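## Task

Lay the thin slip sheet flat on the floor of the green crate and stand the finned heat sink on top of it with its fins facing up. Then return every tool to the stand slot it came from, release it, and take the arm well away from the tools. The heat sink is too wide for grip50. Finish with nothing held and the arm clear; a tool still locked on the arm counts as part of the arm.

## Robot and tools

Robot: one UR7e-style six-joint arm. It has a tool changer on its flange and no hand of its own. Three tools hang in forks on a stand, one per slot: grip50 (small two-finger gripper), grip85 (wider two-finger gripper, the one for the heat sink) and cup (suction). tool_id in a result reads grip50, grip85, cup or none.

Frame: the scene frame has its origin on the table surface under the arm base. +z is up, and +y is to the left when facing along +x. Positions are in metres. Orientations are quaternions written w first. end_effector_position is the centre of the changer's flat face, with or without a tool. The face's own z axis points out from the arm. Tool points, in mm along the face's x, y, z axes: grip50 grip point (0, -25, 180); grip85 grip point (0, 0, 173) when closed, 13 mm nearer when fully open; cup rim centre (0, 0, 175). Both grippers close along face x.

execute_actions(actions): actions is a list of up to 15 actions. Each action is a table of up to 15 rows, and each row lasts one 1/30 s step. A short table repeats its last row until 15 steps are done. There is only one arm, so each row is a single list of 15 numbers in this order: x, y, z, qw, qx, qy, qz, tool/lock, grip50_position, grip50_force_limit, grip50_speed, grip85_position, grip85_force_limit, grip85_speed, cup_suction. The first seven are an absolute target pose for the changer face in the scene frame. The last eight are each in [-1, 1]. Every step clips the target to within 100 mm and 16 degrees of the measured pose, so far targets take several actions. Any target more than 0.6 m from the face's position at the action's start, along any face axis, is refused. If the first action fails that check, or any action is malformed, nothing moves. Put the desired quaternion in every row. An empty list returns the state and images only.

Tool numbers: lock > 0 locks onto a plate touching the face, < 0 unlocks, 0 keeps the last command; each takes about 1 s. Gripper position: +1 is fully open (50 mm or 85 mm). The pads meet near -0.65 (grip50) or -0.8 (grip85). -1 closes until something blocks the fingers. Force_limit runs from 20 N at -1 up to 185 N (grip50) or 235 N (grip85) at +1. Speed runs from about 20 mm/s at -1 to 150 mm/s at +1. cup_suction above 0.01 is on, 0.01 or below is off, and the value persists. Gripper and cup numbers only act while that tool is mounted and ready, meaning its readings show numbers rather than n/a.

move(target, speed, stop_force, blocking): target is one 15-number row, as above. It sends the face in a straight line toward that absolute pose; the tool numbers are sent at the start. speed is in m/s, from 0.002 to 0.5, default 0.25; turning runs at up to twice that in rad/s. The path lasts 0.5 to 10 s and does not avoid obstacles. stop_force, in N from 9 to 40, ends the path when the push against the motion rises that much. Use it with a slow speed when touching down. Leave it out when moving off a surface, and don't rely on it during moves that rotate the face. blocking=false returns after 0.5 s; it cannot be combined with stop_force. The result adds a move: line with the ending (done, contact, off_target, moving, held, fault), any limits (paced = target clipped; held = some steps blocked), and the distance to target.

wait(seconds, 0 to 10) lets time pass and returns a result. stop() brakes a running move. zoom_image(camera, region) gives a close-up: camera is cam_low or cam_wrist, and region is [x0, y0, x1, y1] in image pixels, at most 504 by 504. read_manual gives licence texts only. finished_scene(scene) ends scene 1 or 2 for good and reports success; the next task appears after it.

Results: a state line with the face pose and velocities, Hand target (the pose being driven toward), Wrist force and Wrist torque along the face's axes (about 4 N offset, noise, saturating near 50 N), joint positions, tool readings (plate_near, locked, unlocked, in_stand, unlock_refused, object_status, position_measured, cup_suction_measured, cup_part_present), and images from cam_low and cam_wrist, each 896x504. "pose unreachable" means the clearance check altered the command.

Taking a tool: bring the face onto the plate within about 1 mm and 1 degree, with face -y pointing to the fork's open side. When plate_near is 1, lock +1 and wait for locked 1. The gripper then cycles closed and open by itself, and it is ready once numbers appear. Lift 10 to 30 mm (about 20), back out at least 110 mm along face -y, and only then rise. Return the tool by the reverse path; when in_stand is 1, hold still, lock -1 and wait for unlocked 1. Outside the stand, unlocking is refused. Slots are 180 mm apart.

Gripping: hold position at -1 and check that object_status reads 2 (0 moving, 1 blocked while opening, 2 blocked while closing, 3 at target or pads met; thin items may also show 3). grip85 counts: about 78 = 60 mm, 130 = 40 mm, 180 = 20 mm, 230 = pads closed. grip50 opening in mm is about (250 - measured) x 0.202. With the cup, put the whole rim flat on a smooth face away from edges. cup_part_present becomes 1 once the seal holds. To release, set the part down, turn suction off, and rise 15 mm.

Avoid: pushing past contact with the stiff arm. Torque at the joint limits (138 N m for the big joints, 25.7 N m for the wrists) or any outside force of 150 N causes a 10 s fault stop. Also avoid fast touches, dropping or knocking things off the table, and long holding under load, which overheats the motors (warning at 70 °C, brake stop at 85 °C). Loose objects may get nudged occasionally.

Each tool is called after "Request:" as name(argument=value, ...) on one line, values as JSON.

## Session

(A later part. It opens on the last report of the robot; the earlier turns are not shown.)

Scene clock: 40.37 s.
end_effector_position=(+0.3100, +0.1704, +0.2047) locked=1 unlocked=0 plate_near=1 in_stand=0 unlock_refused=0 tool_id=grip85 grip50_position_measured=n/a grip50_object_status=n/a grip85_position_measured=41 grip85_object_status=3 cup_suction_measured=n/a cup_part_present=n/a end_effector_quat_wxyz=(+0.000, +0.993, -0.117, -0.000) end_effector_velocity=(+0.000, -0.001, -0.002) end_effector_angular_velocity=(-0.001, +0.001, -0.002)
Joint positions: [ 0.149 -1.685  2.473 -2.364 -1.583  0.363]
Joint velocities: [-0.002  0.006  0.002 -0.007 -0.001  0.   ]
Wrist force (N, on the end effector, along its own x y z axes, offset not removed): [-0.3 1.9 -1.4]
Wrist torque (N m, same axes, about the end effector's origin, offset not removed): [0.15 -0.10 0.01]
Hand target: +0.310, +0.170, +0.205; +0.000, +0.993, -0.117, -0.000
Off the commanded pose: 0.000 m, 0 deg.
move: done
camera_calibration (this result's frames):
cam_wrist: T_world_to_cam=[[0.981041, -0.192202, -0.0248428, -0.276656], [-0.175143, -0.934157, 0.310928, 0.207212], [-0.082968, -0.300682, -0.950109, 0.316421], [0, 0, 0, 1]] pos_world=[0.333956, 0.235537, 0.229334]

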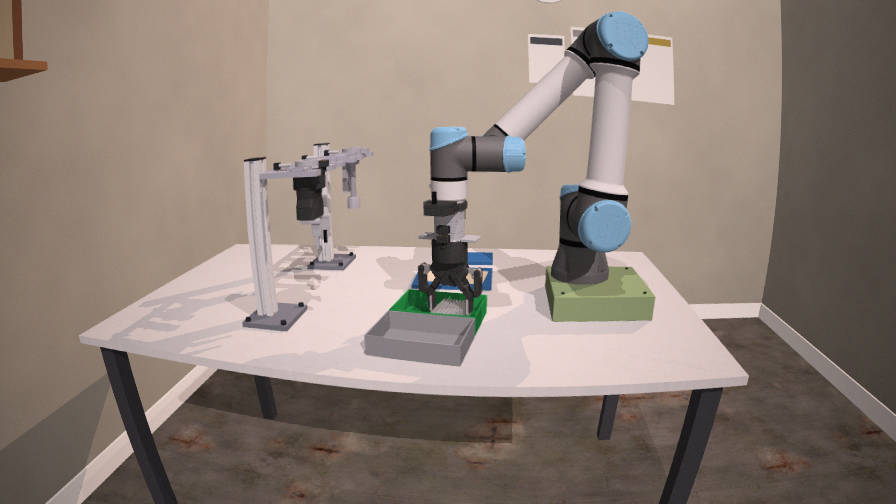

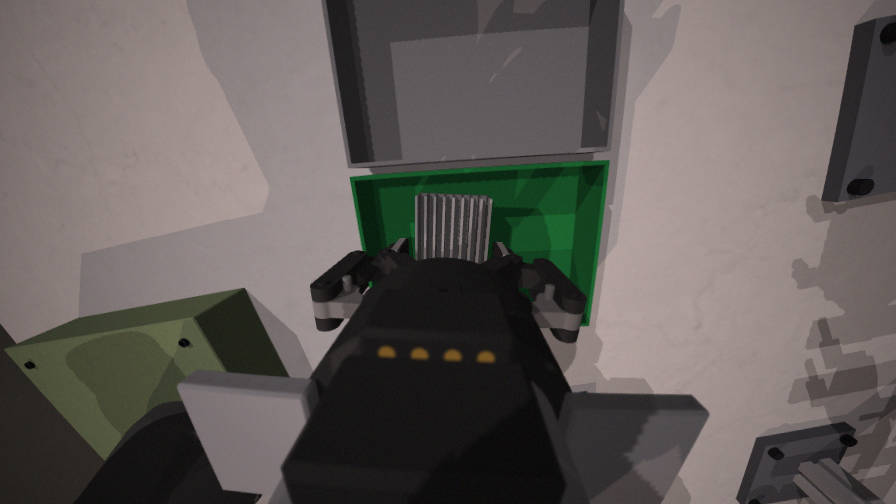

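Request:
move(target=[0.310,0.1704,0.2045,0,0.9931,-0.1175,0,0,1,0,0,-1,-0.3,-0.5,0])

Request:
move(target=[0.310,0.1704,0.28,0,0.9931,-0.1175,0,0,1,0,0,-1,-0.3,-0.5,0], speed=0.08)

Request:
move(target=[0.49,0.02,0.28,0,0.9981,-0.0610,0,0,1,0,0,-1,-0.3,-0.5,0], speed=0.15)

Request:
move(target=[0.49,0.02,0.208,0,0.9981,-0.0610,0,0,1,0,0,-1,-0.3,-0.5,0], speed=0.06)

Request:
move(target=[0.49,0.02,0.192,0,0.9981,-0.0610,0,0,1,0,0,-1,-0.3,-0.5,0], speed=0.006, stop_force=9)

Scene clock: 48.97 s.
end_effector_position=(+0.3100, +0.1704, +0.2045) locked=1 unlocked=0 plate_near=1 in_stand=0 unlock_refused=0 tool_id=grip85 grip50_position_measured=n/a grip50_object_status=n/a grip85_position_measured=81 grip85_object_status=2 cup_suction_measured=n/a cup_part_present=n/a end_effector_quat_wxyz=(-0.000, +0.993, -0.117, +0.000) end_effector_velocity=(-0.000, +0.000, -0.000) end_effector_angular_velocity=(-0.000, +0.001, +0.001)
Joint positions: [ 0.15  -1.685  2.474 -2.364 -1.583  0.363]
Joint velocities: [ 0.     0.001 -0.     0.    -0.    -0.001]
Wrist force (N, on the end effector, along its own x y z axes, offset not removed): [-14.6 6.1 -50.0]
Wrist torque (N m, same axes, about the end effector's origin, offset not removed): [-0.99 -2.09 0.12]
Hand target: +0.310, +0.170, +0.205; +0.000, +0.993, -0.117, +0.000
Off the commanded pose: 0.000 m, 0 deg.
move: done
camera_calibration (this result's frames):
cam_wrist: T_world_to_cam=[[0.981048, -0.192185, -0.0247115, -0.276705], [-0.175168, -0.934158, 0.310909, 0.207279], [-0.0828363, -0.300688, -0.950118, 0.316252], [0, 0, 0, 1]] pos_world=[0.333967, 0.235546, 0.229195]

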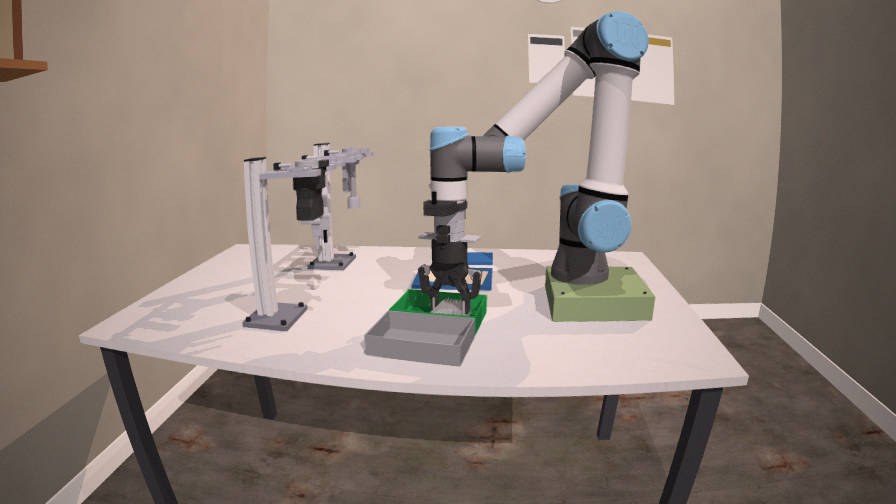

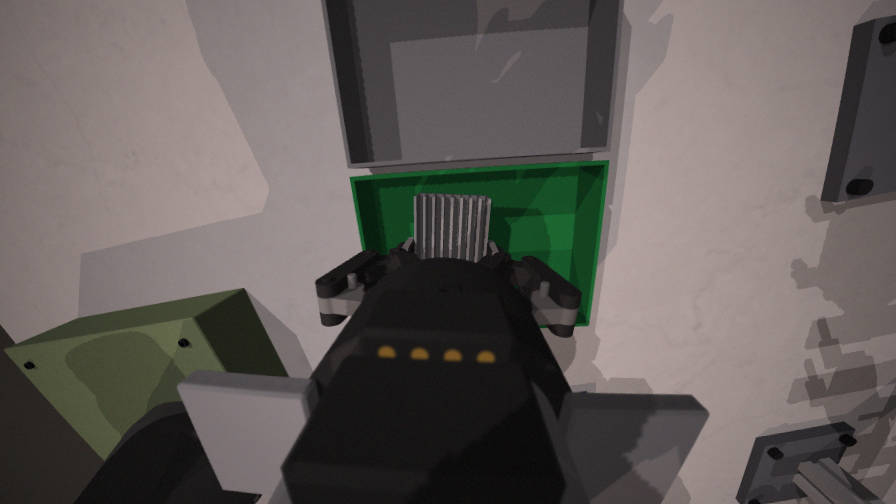

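Scene clock: 50.33 s.
end_effector_position=(+0.3099, +0.1704, +0.2798) locked=1 unlocked=0 plate_near=1 in_stand=0 unlock_refused=0 tool_id=grip85 grip50_position_measured=n/a grip50_object_status=n/a grip85_position_measured=81 grip85_object_status=2 cup_suction_measured=n/a cup_part_present=n/a end_effector_quat_wxyz=(+0.000, +0.993, -0.117, +0.000) end_effector_velocity=(-0.000, -0.000, +0.002) end_effector_angular_velocity=(-0.001, +0.001, -0.000)
Joint positions: [ 0.152 -1.845  2.351 -2.081 -1.583  0.366]
Joint velocities: [ 0.    -0.002 -0.004  0.007 -0.001  0.   ]
Wrist force (N, on the end effector, along its own x y z axes, offset not removed): [-0.8 0.5 -2.2]
Wrist torque (N m, same axes, about the end effector's origin, offset not removed): [-0.13 0.08 0.06]
Hand target: +0.310, +0.170, +0.280; -0.000, +0.993, -0.117, -0.000
Off the commanded pose: 0.000 m, 0 deg.
move: done
camera_calibration (this result's frames):
cam_wrist: T_world_to_cam=[[0.981045, -0.192189, -0.0247718, -0.274743], [-0.175149, -0.934144, 0.310963, 0.183852], [-0.0829042, -0.30073, -0.950099, 0.387771], [0, 0, 0, 1]] pos_world=[0.333885, 0.235556, 0.304444]

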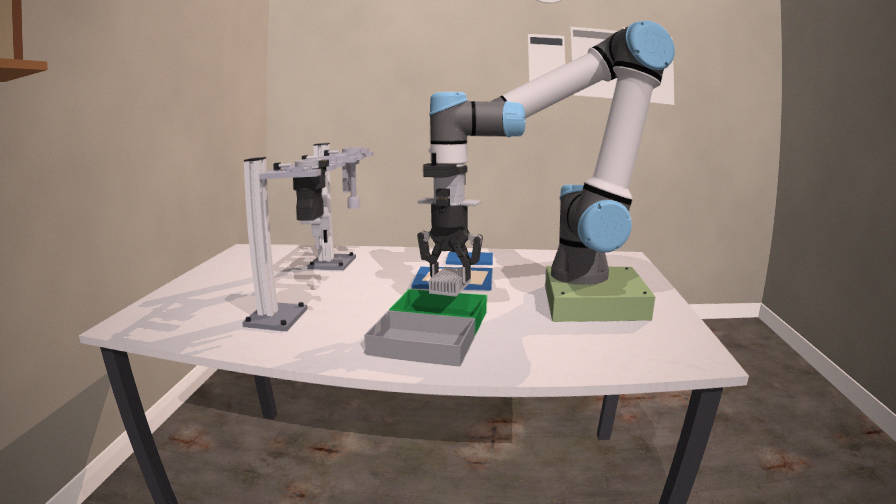

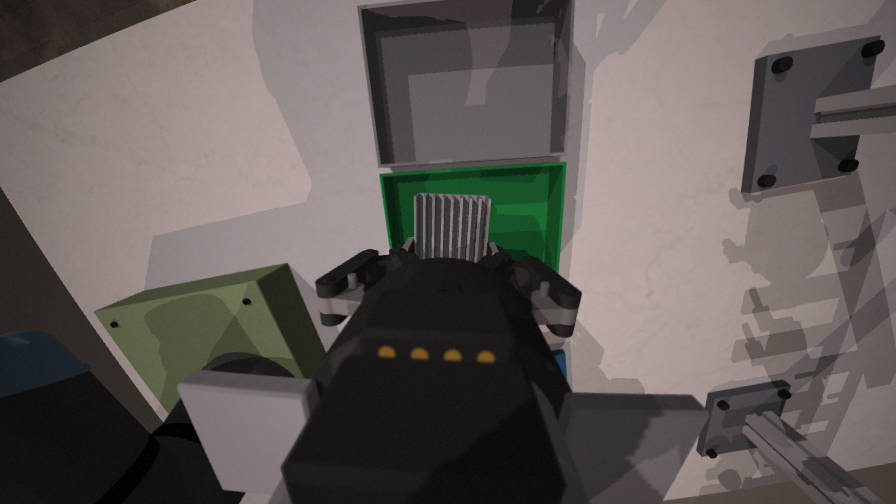

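Scene clock: 52.40 s.
end_effector_position=(+0.4899, +0.0200, +0.2802) locked=1 unlocked=0 plate_near=1 in_stand=0 unlock_refused=0 tool_id=grip85 grip50_position_measured=n/a grip50_object_status=n/a grip85_position_measured=81 grip85_object_status=2 cup_suction_measured=n/a cup_part_present=n/a end_effector_quat_wxyz=(+0.000, +0.998, -0.061, +0.000) end_effector_velocity=(+0.001, -0.001, -0.000) end_effector_angular_velocity=(-0.001, -0.000, -0.001)
Joint positions: [-0.204 -1.492  2.032 -2.12  -1.581 -0.104]
Joint velocities: [-0.001  0.003 -0.003 -0.    -0.     0.   ]
Wrist force (N, on the end effector, along its own x y z axes, offset not removed): [-2.1 -1.0 -1.0]
Wrist torque (N m, same axes, about the end effector's origin, offset not removed): [-0.03 0.32 -0.12]
Hand target: +0.490, +0.020, +0.280; +0.000, +0.998, -0.061, +0.000
Off the commanded pose: 0.000 m, 0 deg.
move: done
camera_calibration (this result's frames):
cam_wrist: T_world_to_cam=[[0.996501, -0.0799778, -0.0242717, -0.490115], [-0.0684745, -0.94774, 0.311608, 0.0225845], [-0.0479249, -0.308855, -0.949901, 0.340815], [0, 0, 0, 1]] pos_world=[0.50628, 0.0874683, 0.304807]

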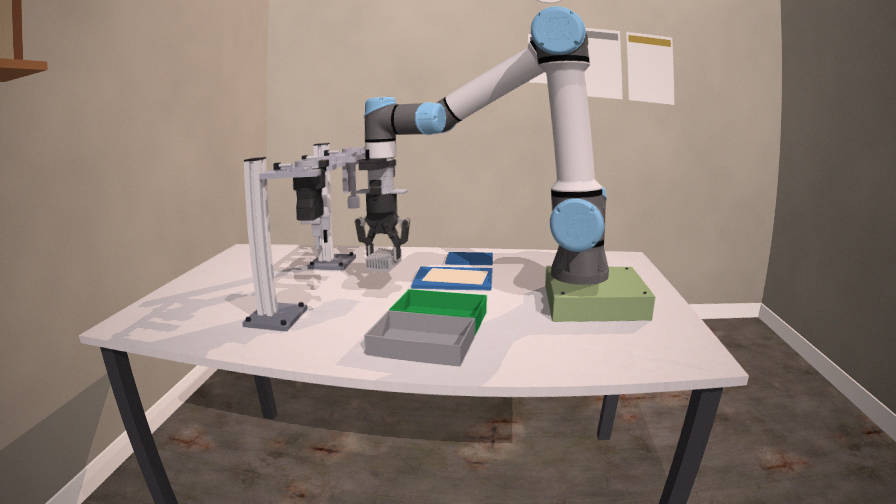

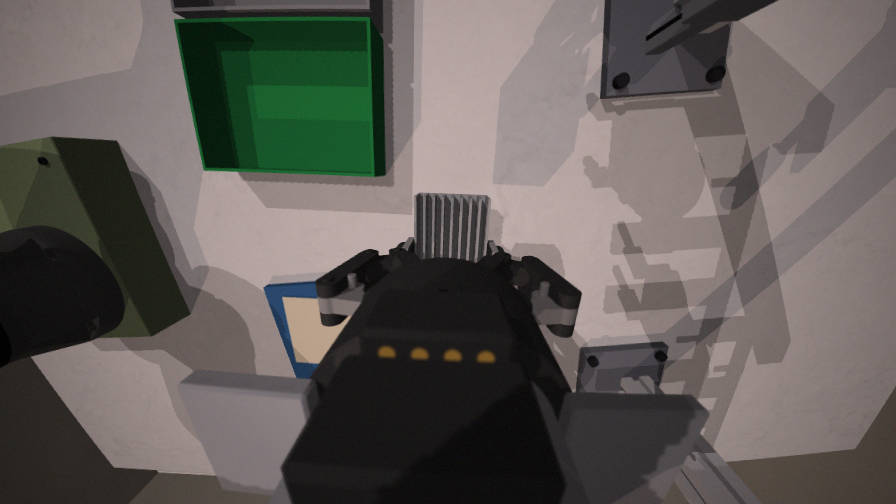

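Scene clock: 54.00 s.
end_effector_position=(+0.4900, +0.0200, +0.2082) locked=1 unlocked=0 plate_near=1 in_stand=0 unlock_refused=0 tool_id=grip85 grip50_position_measured=n/a grip50_object_status=n/a grip85_position_measured=81 grip85_object_status=2 cup_suction_measured=n/a cup_part_present=n/a end_effector_quat_wxyz=(+0.000, +0.998, -0.061, -0.000) end_effector_velocity=(+0.000, -0.000, -0.002) end_effector_angular_velocity=(+0.000, +0.001, +0.000)
Joint positions: [-0.206 -1.374  2.122 -2.327 -1.58  -0.106]
Joint velocities: [-0.     0.003  0.001 -0.004  0.    -0.001]
Wrist force (N, on the end effector, along its own x y z axes, offset not removed): [-1.9 2.7 -0.3]
Wrist torque (N m, same axes, about the end effector's origin, offset not removed): [0.29 0.32 -0.06]
Hand target: +0.490, +0.020, +0.208; +0.000, +0.998, -0.061, -0.000
Off the commanded pose: 0.000 m, 0 deg.
move: done
camera_calibration (this result's frames):
cam_wrist: T_world_to_cam=[[0.996493, -0.0799001, -0.0248357, -0.491909], [-0.0682609, -0.94798, 0.310927, 0.0450498], [-0.0483868, -0.308141, -0.950109, 0.272653], [0, 0, 0, 1]] pos_world=[0.506452, 0.0874183, 0.232826]

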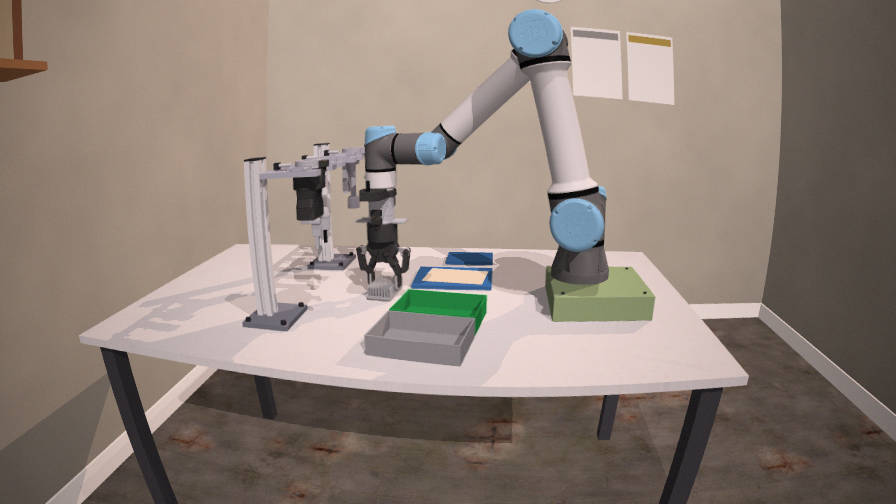

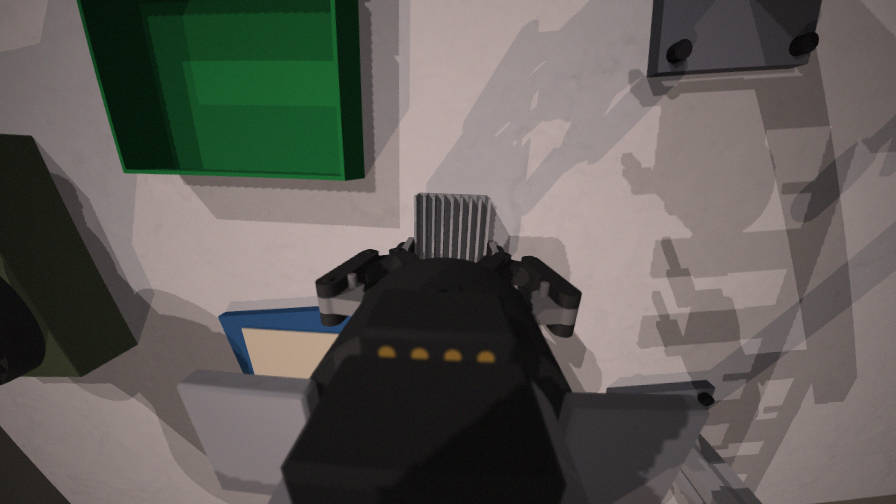

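Scene clock: 55.37 s.
end_effector_position=(+0.4900, +0.0200, +0.2021) locked=1 unlocked=0 plate_near=1 in_stand=0 unlock_refused=0 tool_id=grip85 grip50_position_measured=n/a grip50_object_status=n/a grip85_position_measured=81 grip85_object_status=2 cup_suction_measured=n/a cup_part_present=n/a end_effector_quat_wxyz=(+0.000, +0.998, -0.061, +0.000) end_effector_velocity=(-0.000, +0.001, +0.001) end_effector_angular_velocity=(+0.001, +0.003, +0.002)
Joint positions: [-0.206 -1.363  2.129 -2.345 -1.58  -0.106]
Joint velocities: [ 0.001 -0.001 -0.002  0.006  0.001 -0.001]
Wrist force (N, on the end effector, along its own x y z axes, offset not removed): [3.5 -2.2 -20.7]
Wrist torque (N m, same axes, about the end effector's origin, offset not removed): [-0.15 0.85 -0.02]
Hand target: +0.490, +0.020, +0.202; +0.000, +0.998, -0.061, -0.000
Off the commanded pose: 0.010 m, 0 deg.
move: contact
camera_calibration (this result's frames):
cam_wrist: T_world_to_cam=[[0.996497, -0.079899, -0.0247091, -0.492085], [-0.0682988, -0.947976, 0.31093, 0.0469562], [-0.0482666, -0.308153, -0.950112, 0.266828], [0, 0, 0, 1]] pos_world=[0.506447, 0.0874201, 0.226758]

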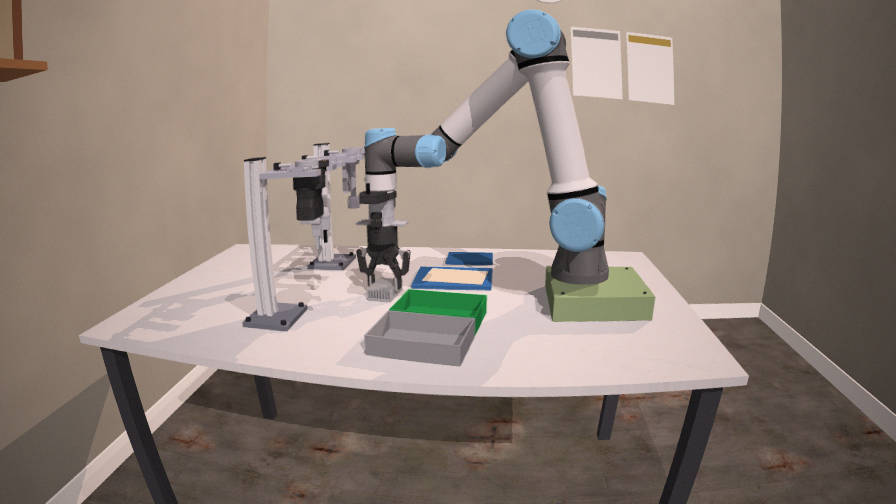

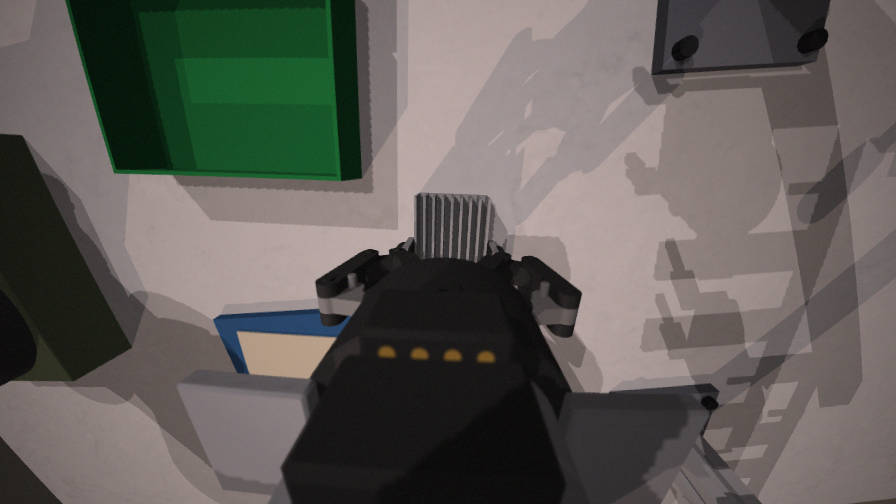

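Release, return gripper, go over cup.

Request:
move(target=[0.49,0.02,0.2026,0,0.9981,-0.0610,0,0,1,0,0,0.7,-0.3,-0.5,0], speed=0.01)

Request:
move(target=[0.49,0.02,0.26,0,0.9981,-0.0610,0,0,1,0,0,0.7,-0.3,-0.5,0], speed=0.1)

Request:
move(target=[0.46,-0.0138,0.381,0,0.7071,0.7071,0,0,1,0,0,1,-0.3,-0.5,0])

Request:
move(target=[0.623,-0.0138,0.381,0,0.7071,0.7071,0,0,1,0,0,1,-0.3,-0.5,0], speed=0.08)

Request:
move(target=[0.623,-0.0138,0.3618,0,0.7071,0.7071,0,0,1,0,0,1,-0.3,-0.5,0], speed=0.02)

Request:
execute_actions(actions=[[[0.623,-0.0138,0.3618,0,0.7071,0.7071,0,-1,1,0,0,1,0,0,0]],[[0.623,-0.0138,0.3618,0,0.7071,0.7071,0,-1,1,0,0,1,0,0,0]],[[0.623,-0.0138,0.3618,0,0.7071,0.7071,0,-1,1,0,0,1,0,0,0]]])

Request:
move(target=[0.623,-0.0138,0.39,0,0.7071,0.7071,0,0,1,0,0,1,0,0,0], speed=0.05)

Request:
move(target=[0.623,-0.1938,0.39,0,0.7071,0.7071,0,0,1,0,0,1,0,0,0], speed=0.15)

Scene clock: 63.33 s.
end_effector_position=(+0.4900, +0.0200, +0.2026) locked=1 unlocked=0 plate_near=1 in_stand=0 unlock_refused=0 tool_id=grip85 grip50_position_measured=n/a grip50_object_status=n/a grip85_position_measured=41 grip85_object_status=3 cup_suction_measured=n/a cup_part_present=n/a end_effector_quat_wxyz=(+0.000, +0.998, -0.061, +0.000) end_effector_velocity=(+0.000, -0.000, -0.001) end_effector_angular_velocity=(+0.001, +0.001, -0.003)
Joint positions: [-0.206 -1.364  2.128 -2.344 -1.58  -0.106]
Joint velocities: [-0.001  0.002 -0.    -0.     0.     0.002]
Wrist force (N, on the end effector, along its own x y z axes, offset not removed): [-3.6 -1.0 -1.3]
Wrist torque (N m, same axes, about the end effector's origin, offset not removed): [-0.08 0.14 0.03]
Hand target: +0.490, +0.020, +0.203; +0.000, +0.998, -0.061, +0.000
Off the commanded pose: 0.000 m, 0 deg.
move: done
camera_calibration (this result's frames):
cam_wrist: T_world_to_cam=[[0.996494, -0.0798998, -0.0248266, -0.492007], [-0.0682635, -0.947979, 0.310926, 0.0467917], [-0.048378, -0.308141, -0.95011, 0.267354], [0, 0, 0, 1]] pos_world=[0.50641, 0.0874289, 0.227252]

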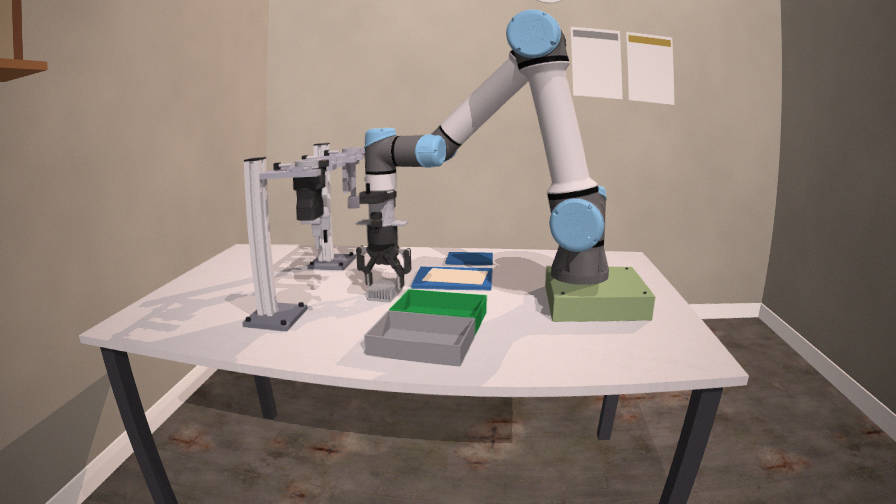

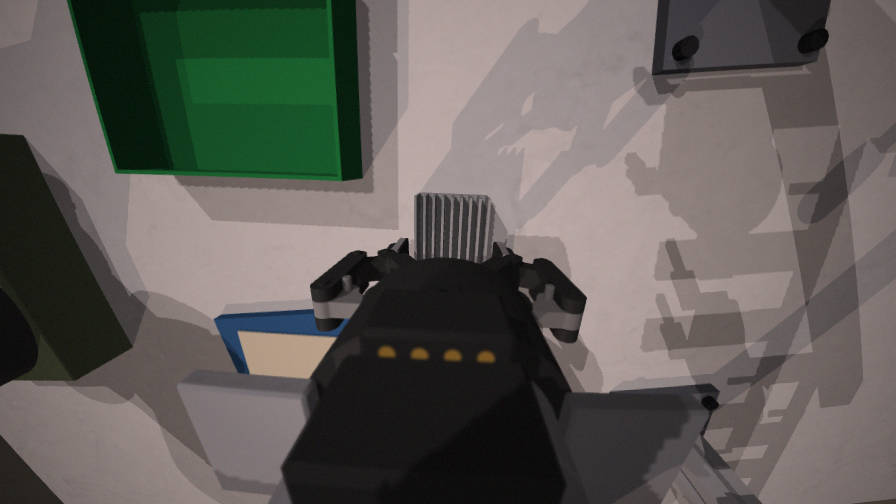

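Scene clock: 64.37 s.
end_effector_position=(+0.4900, +0.0200, +0.2598) locked=1 unlocked=0 plate_near=1 in_stand=0 unlock_refused=0 tool_id=grip85 grip50_position_measured=n/a grip50_object_status=n/a grip85_position_measured=41 grip85_object_status=3 cup_suction_measured=n/a cup_part_present=n/a end_effector_quat_wxyz=(-0.000, +0.998, -0.061, +0.000) end_effector_velocity=(-0.000, +0.001, +0.001) end_effector_angular_velocity=(+0.000, +0.002, +0.002)
Joint positions: [-0.205 -1.463  2.06  -2.177 -1.58  -0.105]
Joint velocities: [ 0.001 -0.001 -0.002  0.005 -0.    -0.001]
Wrist force (N, on the end effector, along its own x y z axes, offset not removed): [-1.0 0.5 -1.9]
Wrist torque (N m, same axes, about the end effector's origin, offset not removed): [-0.03 0.14 0.00]
Hand target: +0.490, +0.020, +0.260; -0.000, +0.998, -0.061, +0.000
Off the commanded pose: 0.000 m, 0 deg.
move: done
camera_calibration (this result's frames):
cam_wrist: T_world_to_cam=[[0.996495, -0.0798939, -0.0248035, -0.490549], [-0.0682653, -0.947982, 0.310919, 0.0290097], [-0.0483538, -0.308136, -0.950113, 0.321732], [0, 0, 0, 1]] pos_world=[0.506367, 0.087446, 0.284494]

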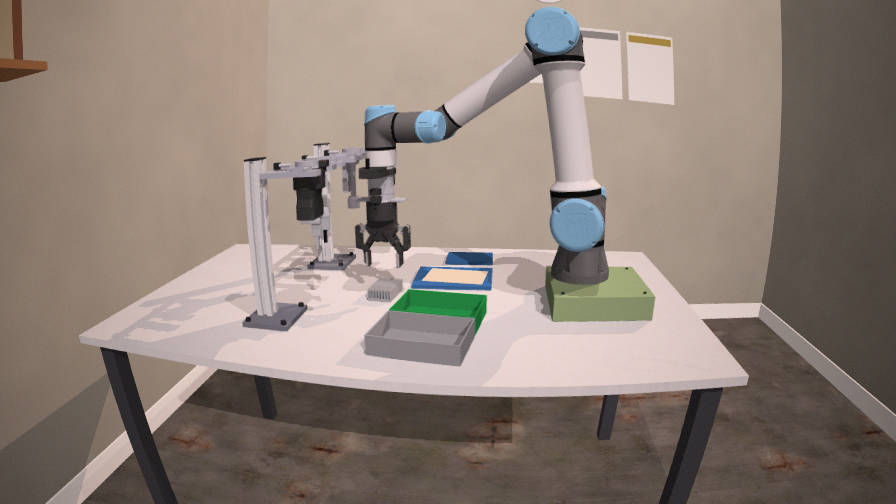

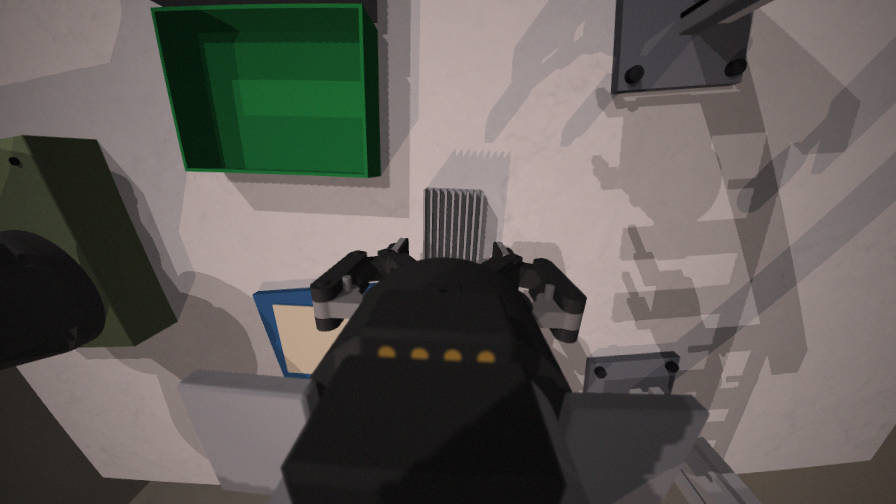

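Scene clock: 68.23 s.
end_effector_position=(+0.4599, -0.0137, +0.3809) locked=1 unlocked=0 plate_near=1 in_stand=0 unlock_refused=0 tool_id=grip85 grip50_position_measured=n/a grip50_object_status=n/a grip85_position_measured=3 grip85_object_status=3 cup_suction_measured=n/a cup_part_present=n/a end_effector_quat_wxyz=(+0.000, +0.707, +0.707, -0.000) end_effector_velocity=(-0.000, -0.000, +0.001) end_effector_angular_velocity=(+0.001, -0.000, +0.009)
Joint positions: [-0.292 -1.669  1.927 -1.838 -1.58  -1.884]
Joint velocities: [-0.001 -0.001 -0.001  0.002  0.001 -0.01 ]
Wrist force (N, on the end effector, along its own x y z axes, offset not removed): [1.9 1.5 -2.1]
Wrist torque (N m, same axes, about the end effector's origin, offset not removed): [0.14 0.07 -0.07]
Hand target: +0.460, -0.014, +0.381; +0.000, +0.707, +0.707, -0.000
Off the commanded pose: 0.000 m, 0 deg.
move: done
camera_calibration (this result's frames):
cam_wrist: T_world_to_cam=[[-0.0412213, 0.998835, -0.0250854, 0.0318876], [0.949251, 0.0469854, 0.31099, -0.497029], [0.311806, -0.0109929, -0.950082, 0.263293], [0, 0, 0, 1]] pos_world=[0.391024, -0.00560298, 0.405521]

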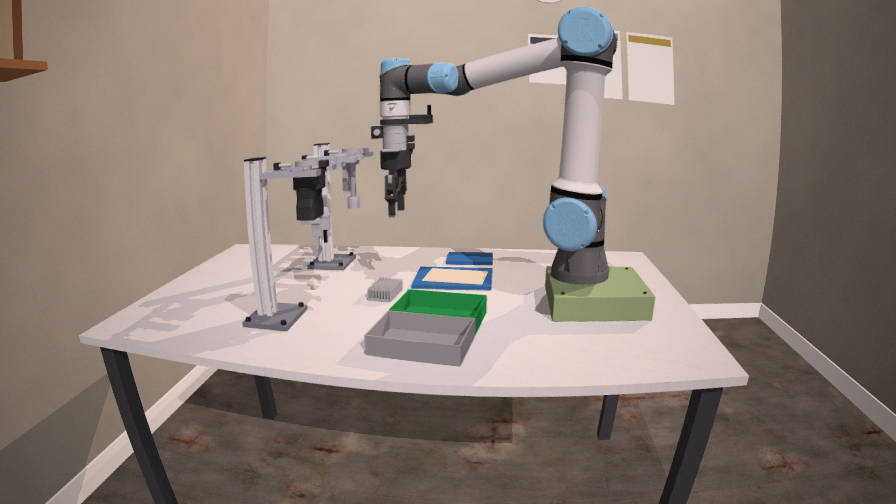

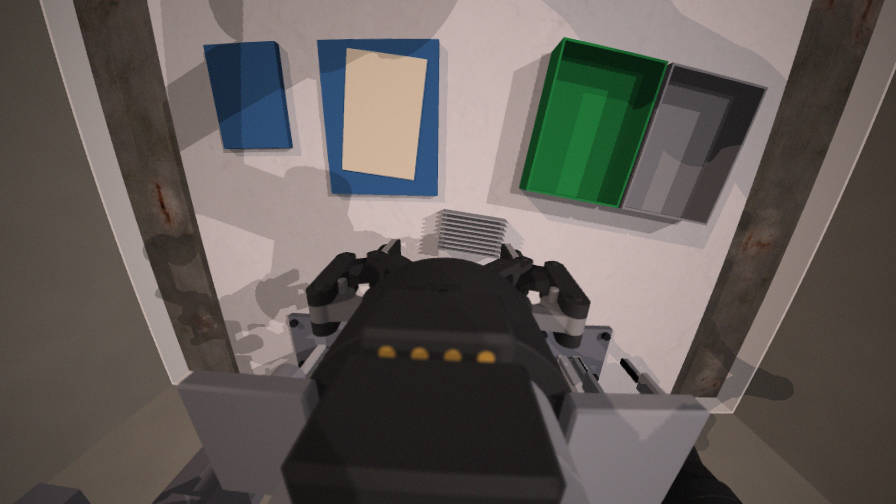

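Scene clock: 70.70 s.
end_effector_position=(+0.6228, -0.0139, +0.3812) locked=1 unlocked=0 plate_near=1 in_stand=0 unlock_refused=0 tool_id=grip85 grip50_position_measured=n/a grip50_object_status=n/a grip85_position_measured=3 grip85_object_status=3 cup_suction_measured=n/a cup_part_present=n/a end_effector_quat_wxyz=(-0.000, +0.707, +0.707, +0.000) end_effector_velocity=(+0.002, +0.000, -0.000) end_effector_angular_velocity=(+0.001, +0.001, -0.002)
Joint positions: [-0.208 -1.279  1.491 -1.792 -1.58  -1.801]
Joint velocities: [ 0.001  0.006 -0.007  0.002  0.     0.003]
Wrist force (N, on the end effector, along its own x y z axes, offset not removed): [-2.6 4.5 -0.1]
Wrist torque (N m, same axes, about the end effector's origin, offset not removed): [0.12 0.22 -0.17]
Hand target: +0.623, -0.014, +0.381; -0.000, +0.707, +0.707, +0.000
Off the commanded pose: 0.000 m, 0 deg.
move: done
camera_calibration (this result's frames):
cam_wrist: T_world_to_cam=[[-0.0420475, 0.998812, -0.0246292, 0.0390912], [0.94925, 0.0476273, 0.310894, -0.651676], [0.311698, -0.010307, -0.950125, 0.212923], [0, 0, 0, 1]] pos_world=[0.553879, -0.00581259, 0.405868]

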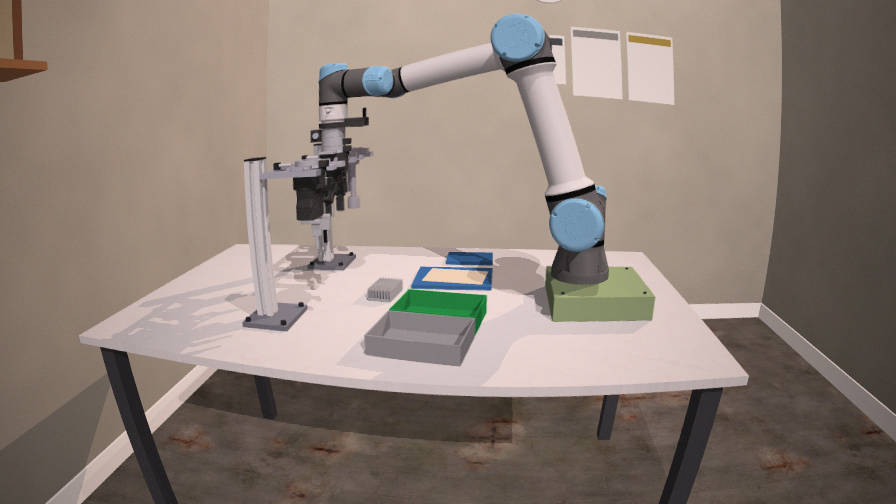

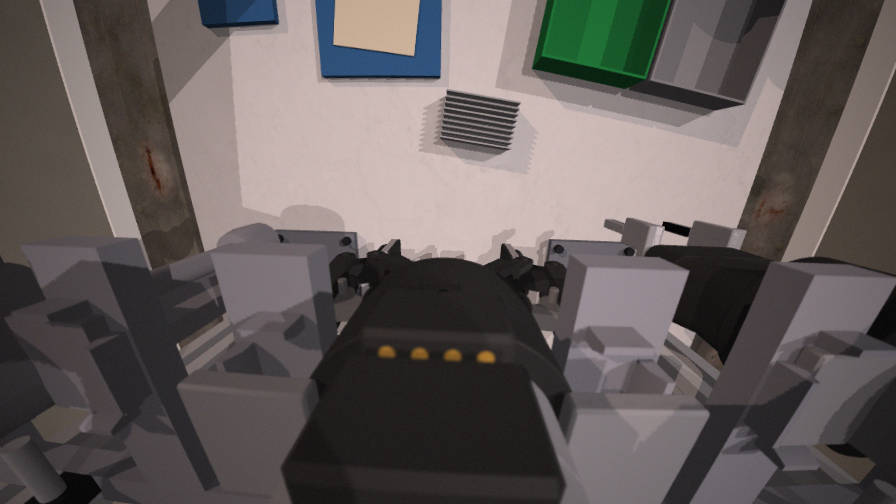

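Scene clock: 71.97 s.
end_effector_position=(+0.6230, -0.0138, +0.3619) locked=1 unlocked=0 plate_near=1 in_stand=1 unlock_refused=0 tool_id=grip85 grip50_position_measured=n/a grip50_object_status=n/a grip85_position_measured=3 grip85_object_status=3 cup_suction_measured=n/a cup_part_present=n/a end_effector_quat_wxyz=(-0.000, +0.707, +0.707, -0.000) end_effector_velocity=(+0.000, +0.000, -0.002) end_effector_angular_velocity=(-0.001, -0.001, +0.001)
Joint positions: [-0.208 -1.267  1.527 -1.839 -1.58  -1.801]
Joint velocities: [ 0.001  0.001  0.003 -0.005 -0.001 -0.   ]
Wrist force (N, on the end effector, along its own x y z axes, offset not removed): [-0.9 4.3 -5.9]
Wrist torque (N m, same axes, about the end effector's origin, offset not removed): [0.03 -0.02 -0.13]
Hand target: +0.623, -0.014, +0.362; -0.000, +0.707, +0.707, -0.000
Off the commanded pose: 0.000 m, 0 deg.
move: done
camera_calibration (this result's frames):
cam_wrist: T_world_to_cam=[[-0.0420422, 0.998807, -0.0248225, 0.0386105], [0.949245, 0.0476826, 0.310903, -0.645881], [0.311715, -0.0104916, -0.950118, 0.194535], [0, 0, 0, 1]] pos_world=[0.554083, -0.00572622, 0.386596]

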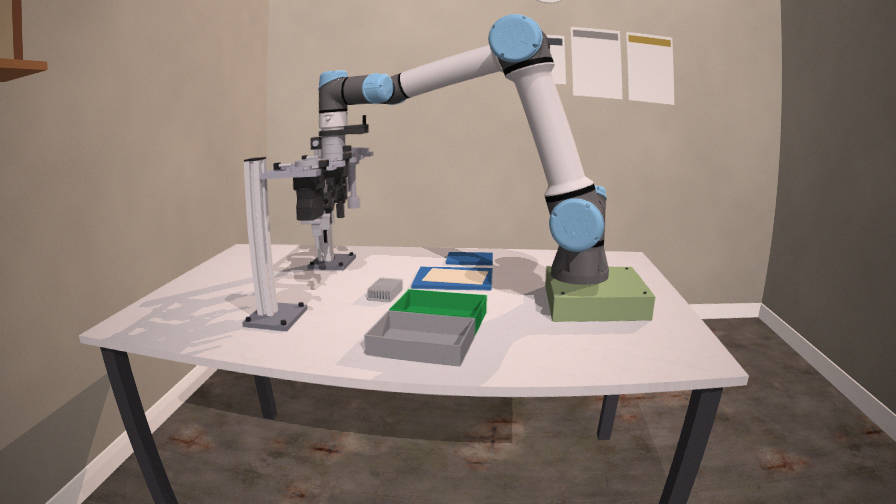

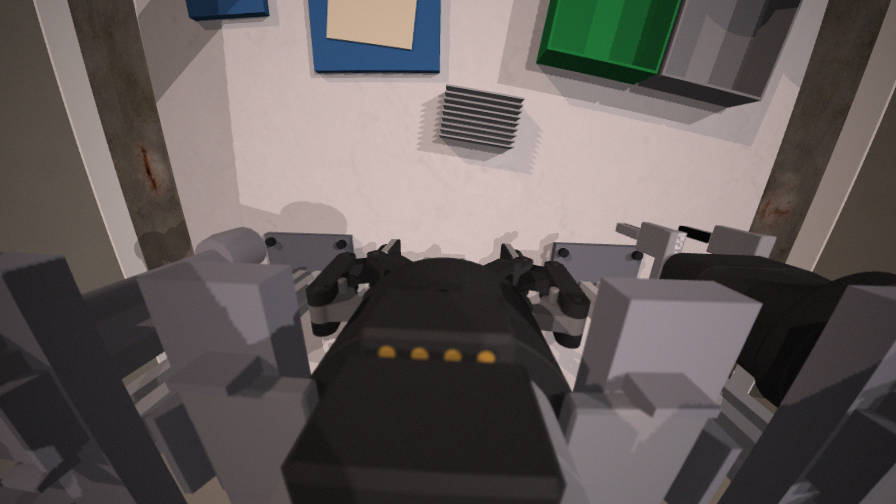

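Scene clock: 73.47 s.
end_effector_position=(+0.6230, -0.0138, +0.3618) locked=0 unlocked=1 plate_near=1 in_stand=1 unlock_refused=0 tool_id=none grip50_position_measured=n/a grip50_object_status=n/a grip85_position_measured=n/a grip85_object_status=n/a cup_suction_measured=n/a cup_part_present=n/a end_effector_quat_wxyz=(+0.000, +0.707, +0.707, -0.000) end_effector_velocity=(+0.000, -0.001, -0.001) end_effector_angular_velocity=(-0.001, +0.002, -0.001)
Joint positions: [-0.208 -1.267  1.527 -1.839 -1.58  -1.801]
Joint velocities: [-0.001  0.001 -0.     0.    -0.002 -0.001]
Wrist force (N, on the end effector, along its own x y z axes, offset not removed): [-3.0 3.4 1.1]
Wrist torque (N m, same axes, about the end effector's origin, offset not removed): [0.09 0.25 -0.14]
Hand target: +0.623, -0.014, +0.362; +0.000, +0.707, +0.707, -0.000
Off the commanded pose: 0.000 m, 0 deg.
camera_calibration (this result's frames):
cam_wrist: T_world_to_cam=[[-0.0420528, 0.998806, -0.0248455, 0.0386246], [0.949235, 0.0477002, 0.310931, -0.645837], [0.311745, -0.0105087, -0.950108, 0.194388], [0, 0, 0, 1]] pos_world=[0.554075, -0.00572921, 0.38646]

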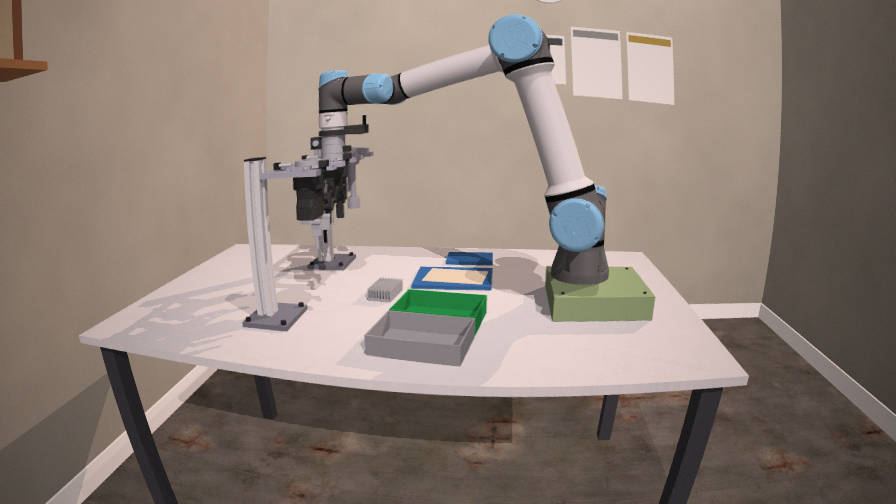

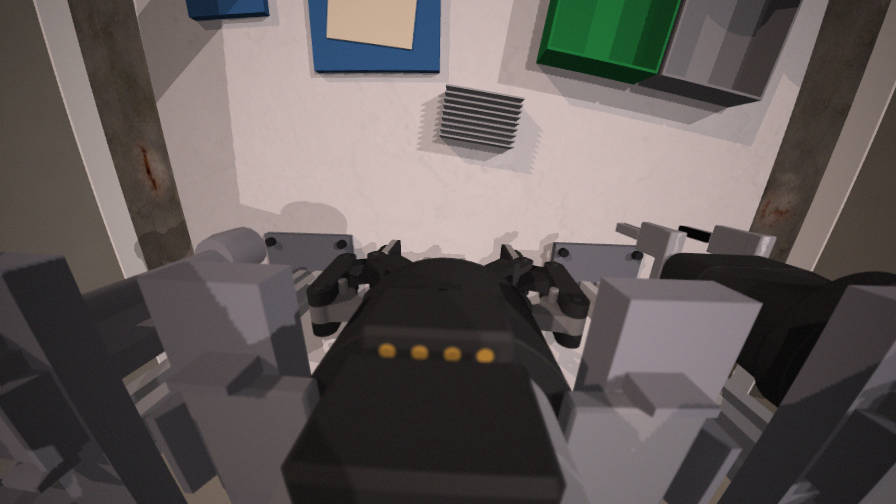

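Scene clock: 74.40 s.
end_effector_position=(+0.6230, -0.0138, +0.3898) locked=0 unlocked=1 plate_near=0 in_stand=0 unlock_refused=0 tool_id=none grip50_position_measured=n/a grip50_object_status=n/a grip85_position_measured=n/a grip85_object_status=n/a cup_suction_measured=n/a cup_part_present=n/a end_effector_quat_wxyz=(+0.000, +0.707, +0.707, -0.000) end_effector_velocity=(-0.000, +0.000, +0.002) end_effector_angular_velocity=(-0.001, +0.001, +0.000)
Joint positions: [-0.208 -1.283  1.474 -1.771 -1.58  -1.801]
Joint velocities: [ 0.    -0.001 -0.004  0.005 -0.001  0.   ]
Wrist force (N, on the end effector, along its own x y z axes, offset not removed): [-2.1 -1.4 -2.3]
Wrist torque (N m, same axes, about the end effector's origin, offset not removed): [-0.09 0.28 -0.03]
Hand target: +0.623, -0.014, +0.390; +0.000, +0.707, +0.707, +0.000
Off the commanded pose: 0.000 m, 0 deg.
move: done
camera_calibration (this result's frames):
cam_wrist: T_world_to_cam=[[-0.0420452, 0.998807, -0.024842, 0.0393055], [0.949235, 0.0476918, 0.310932, -0.654531], [0.311746, -0.0105077, -0.950108, 0.221038], [0, 0, 0, 1]] pos_world=[0.554049, -0.00572017, 0.414501]

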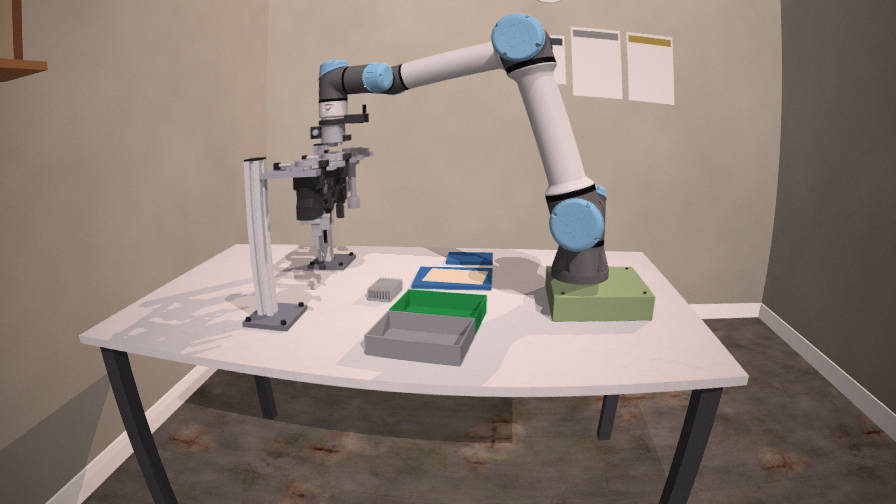

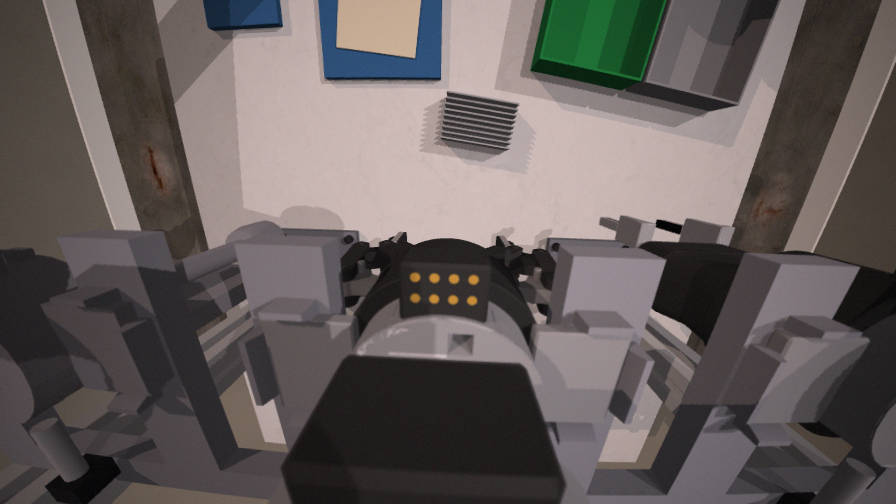

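Scene clock: 76.10 s.
end_effector_position=(+0.6230, -0.1937, +0.3900) locked=0 unlocked=1 plate_near=0 in_stand=0 unlock_refused=0 tool_id=none grip50_position_measured=n/a grip50_object_status=n/a grip85_position_measured=n/a grip85_object_status=n/a cup_suction_measured=n/a cup_part_present=n/a end_effector_quat_wxyz=(+0.000, +0.707, +0.707, -0.000) end_effector_velocity=(-0.000, -0.001, +0.001) end_effector_angular_velocity=(+0.000, -0.002, +0.001)
Joint positions: [-0.48  -1.217  1.38  -1.746 -1.578 -2.072]
Joint velocities: [-0.002 -0.001 -0.002  0.001  0.001 -0.002]
Wrist force (N, on the end effector, along its own x y z axes, offset not removed): [-2.4 1.7 -4.9]
Wrist torque (N m, same axes, about the end effector's origin, offset not removed): [0.10 0.08 -0.04]
Hand target: +0.623, -0.194, +0.390; +0.000, +0.707, +0.707, -0.000
Off the commanded pose: 0.000 m, 0 deg.
move: done
camera_calibration (this result's frames):
cam_wrist: T_world_to_cam=[[-0.0420451, 0.99879, -0.0255047, 0.219207], [0.949181, 0.0479, 0.311063, -0.645997], [0.311909, -0.0111299, -0.950047, 0.219086], [0, 0, 0, 1]] pos_world=[0.55405, -0.18556, 0.414679]

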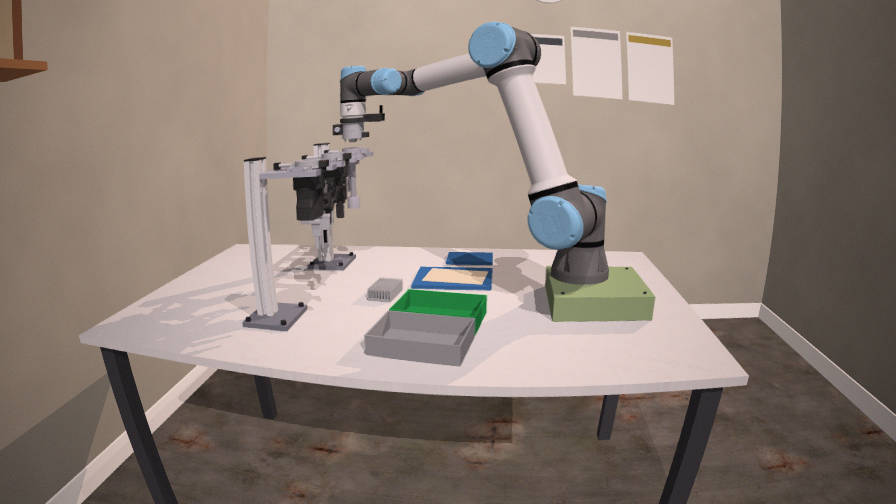

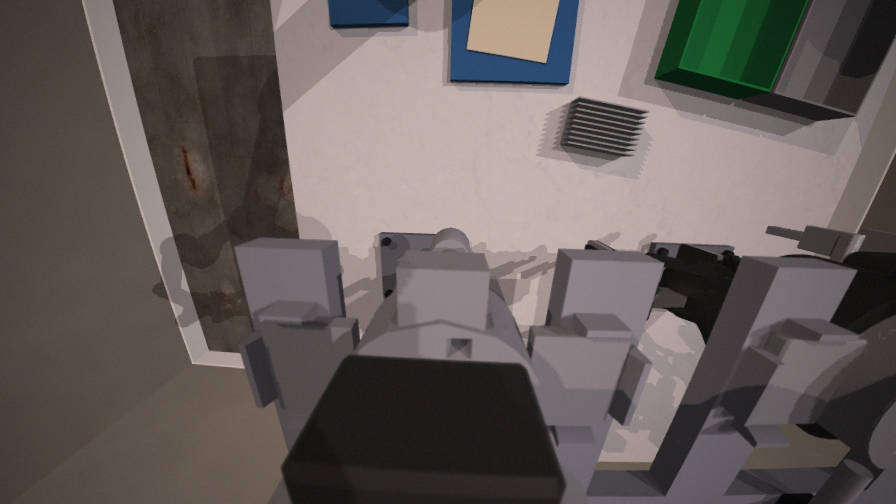

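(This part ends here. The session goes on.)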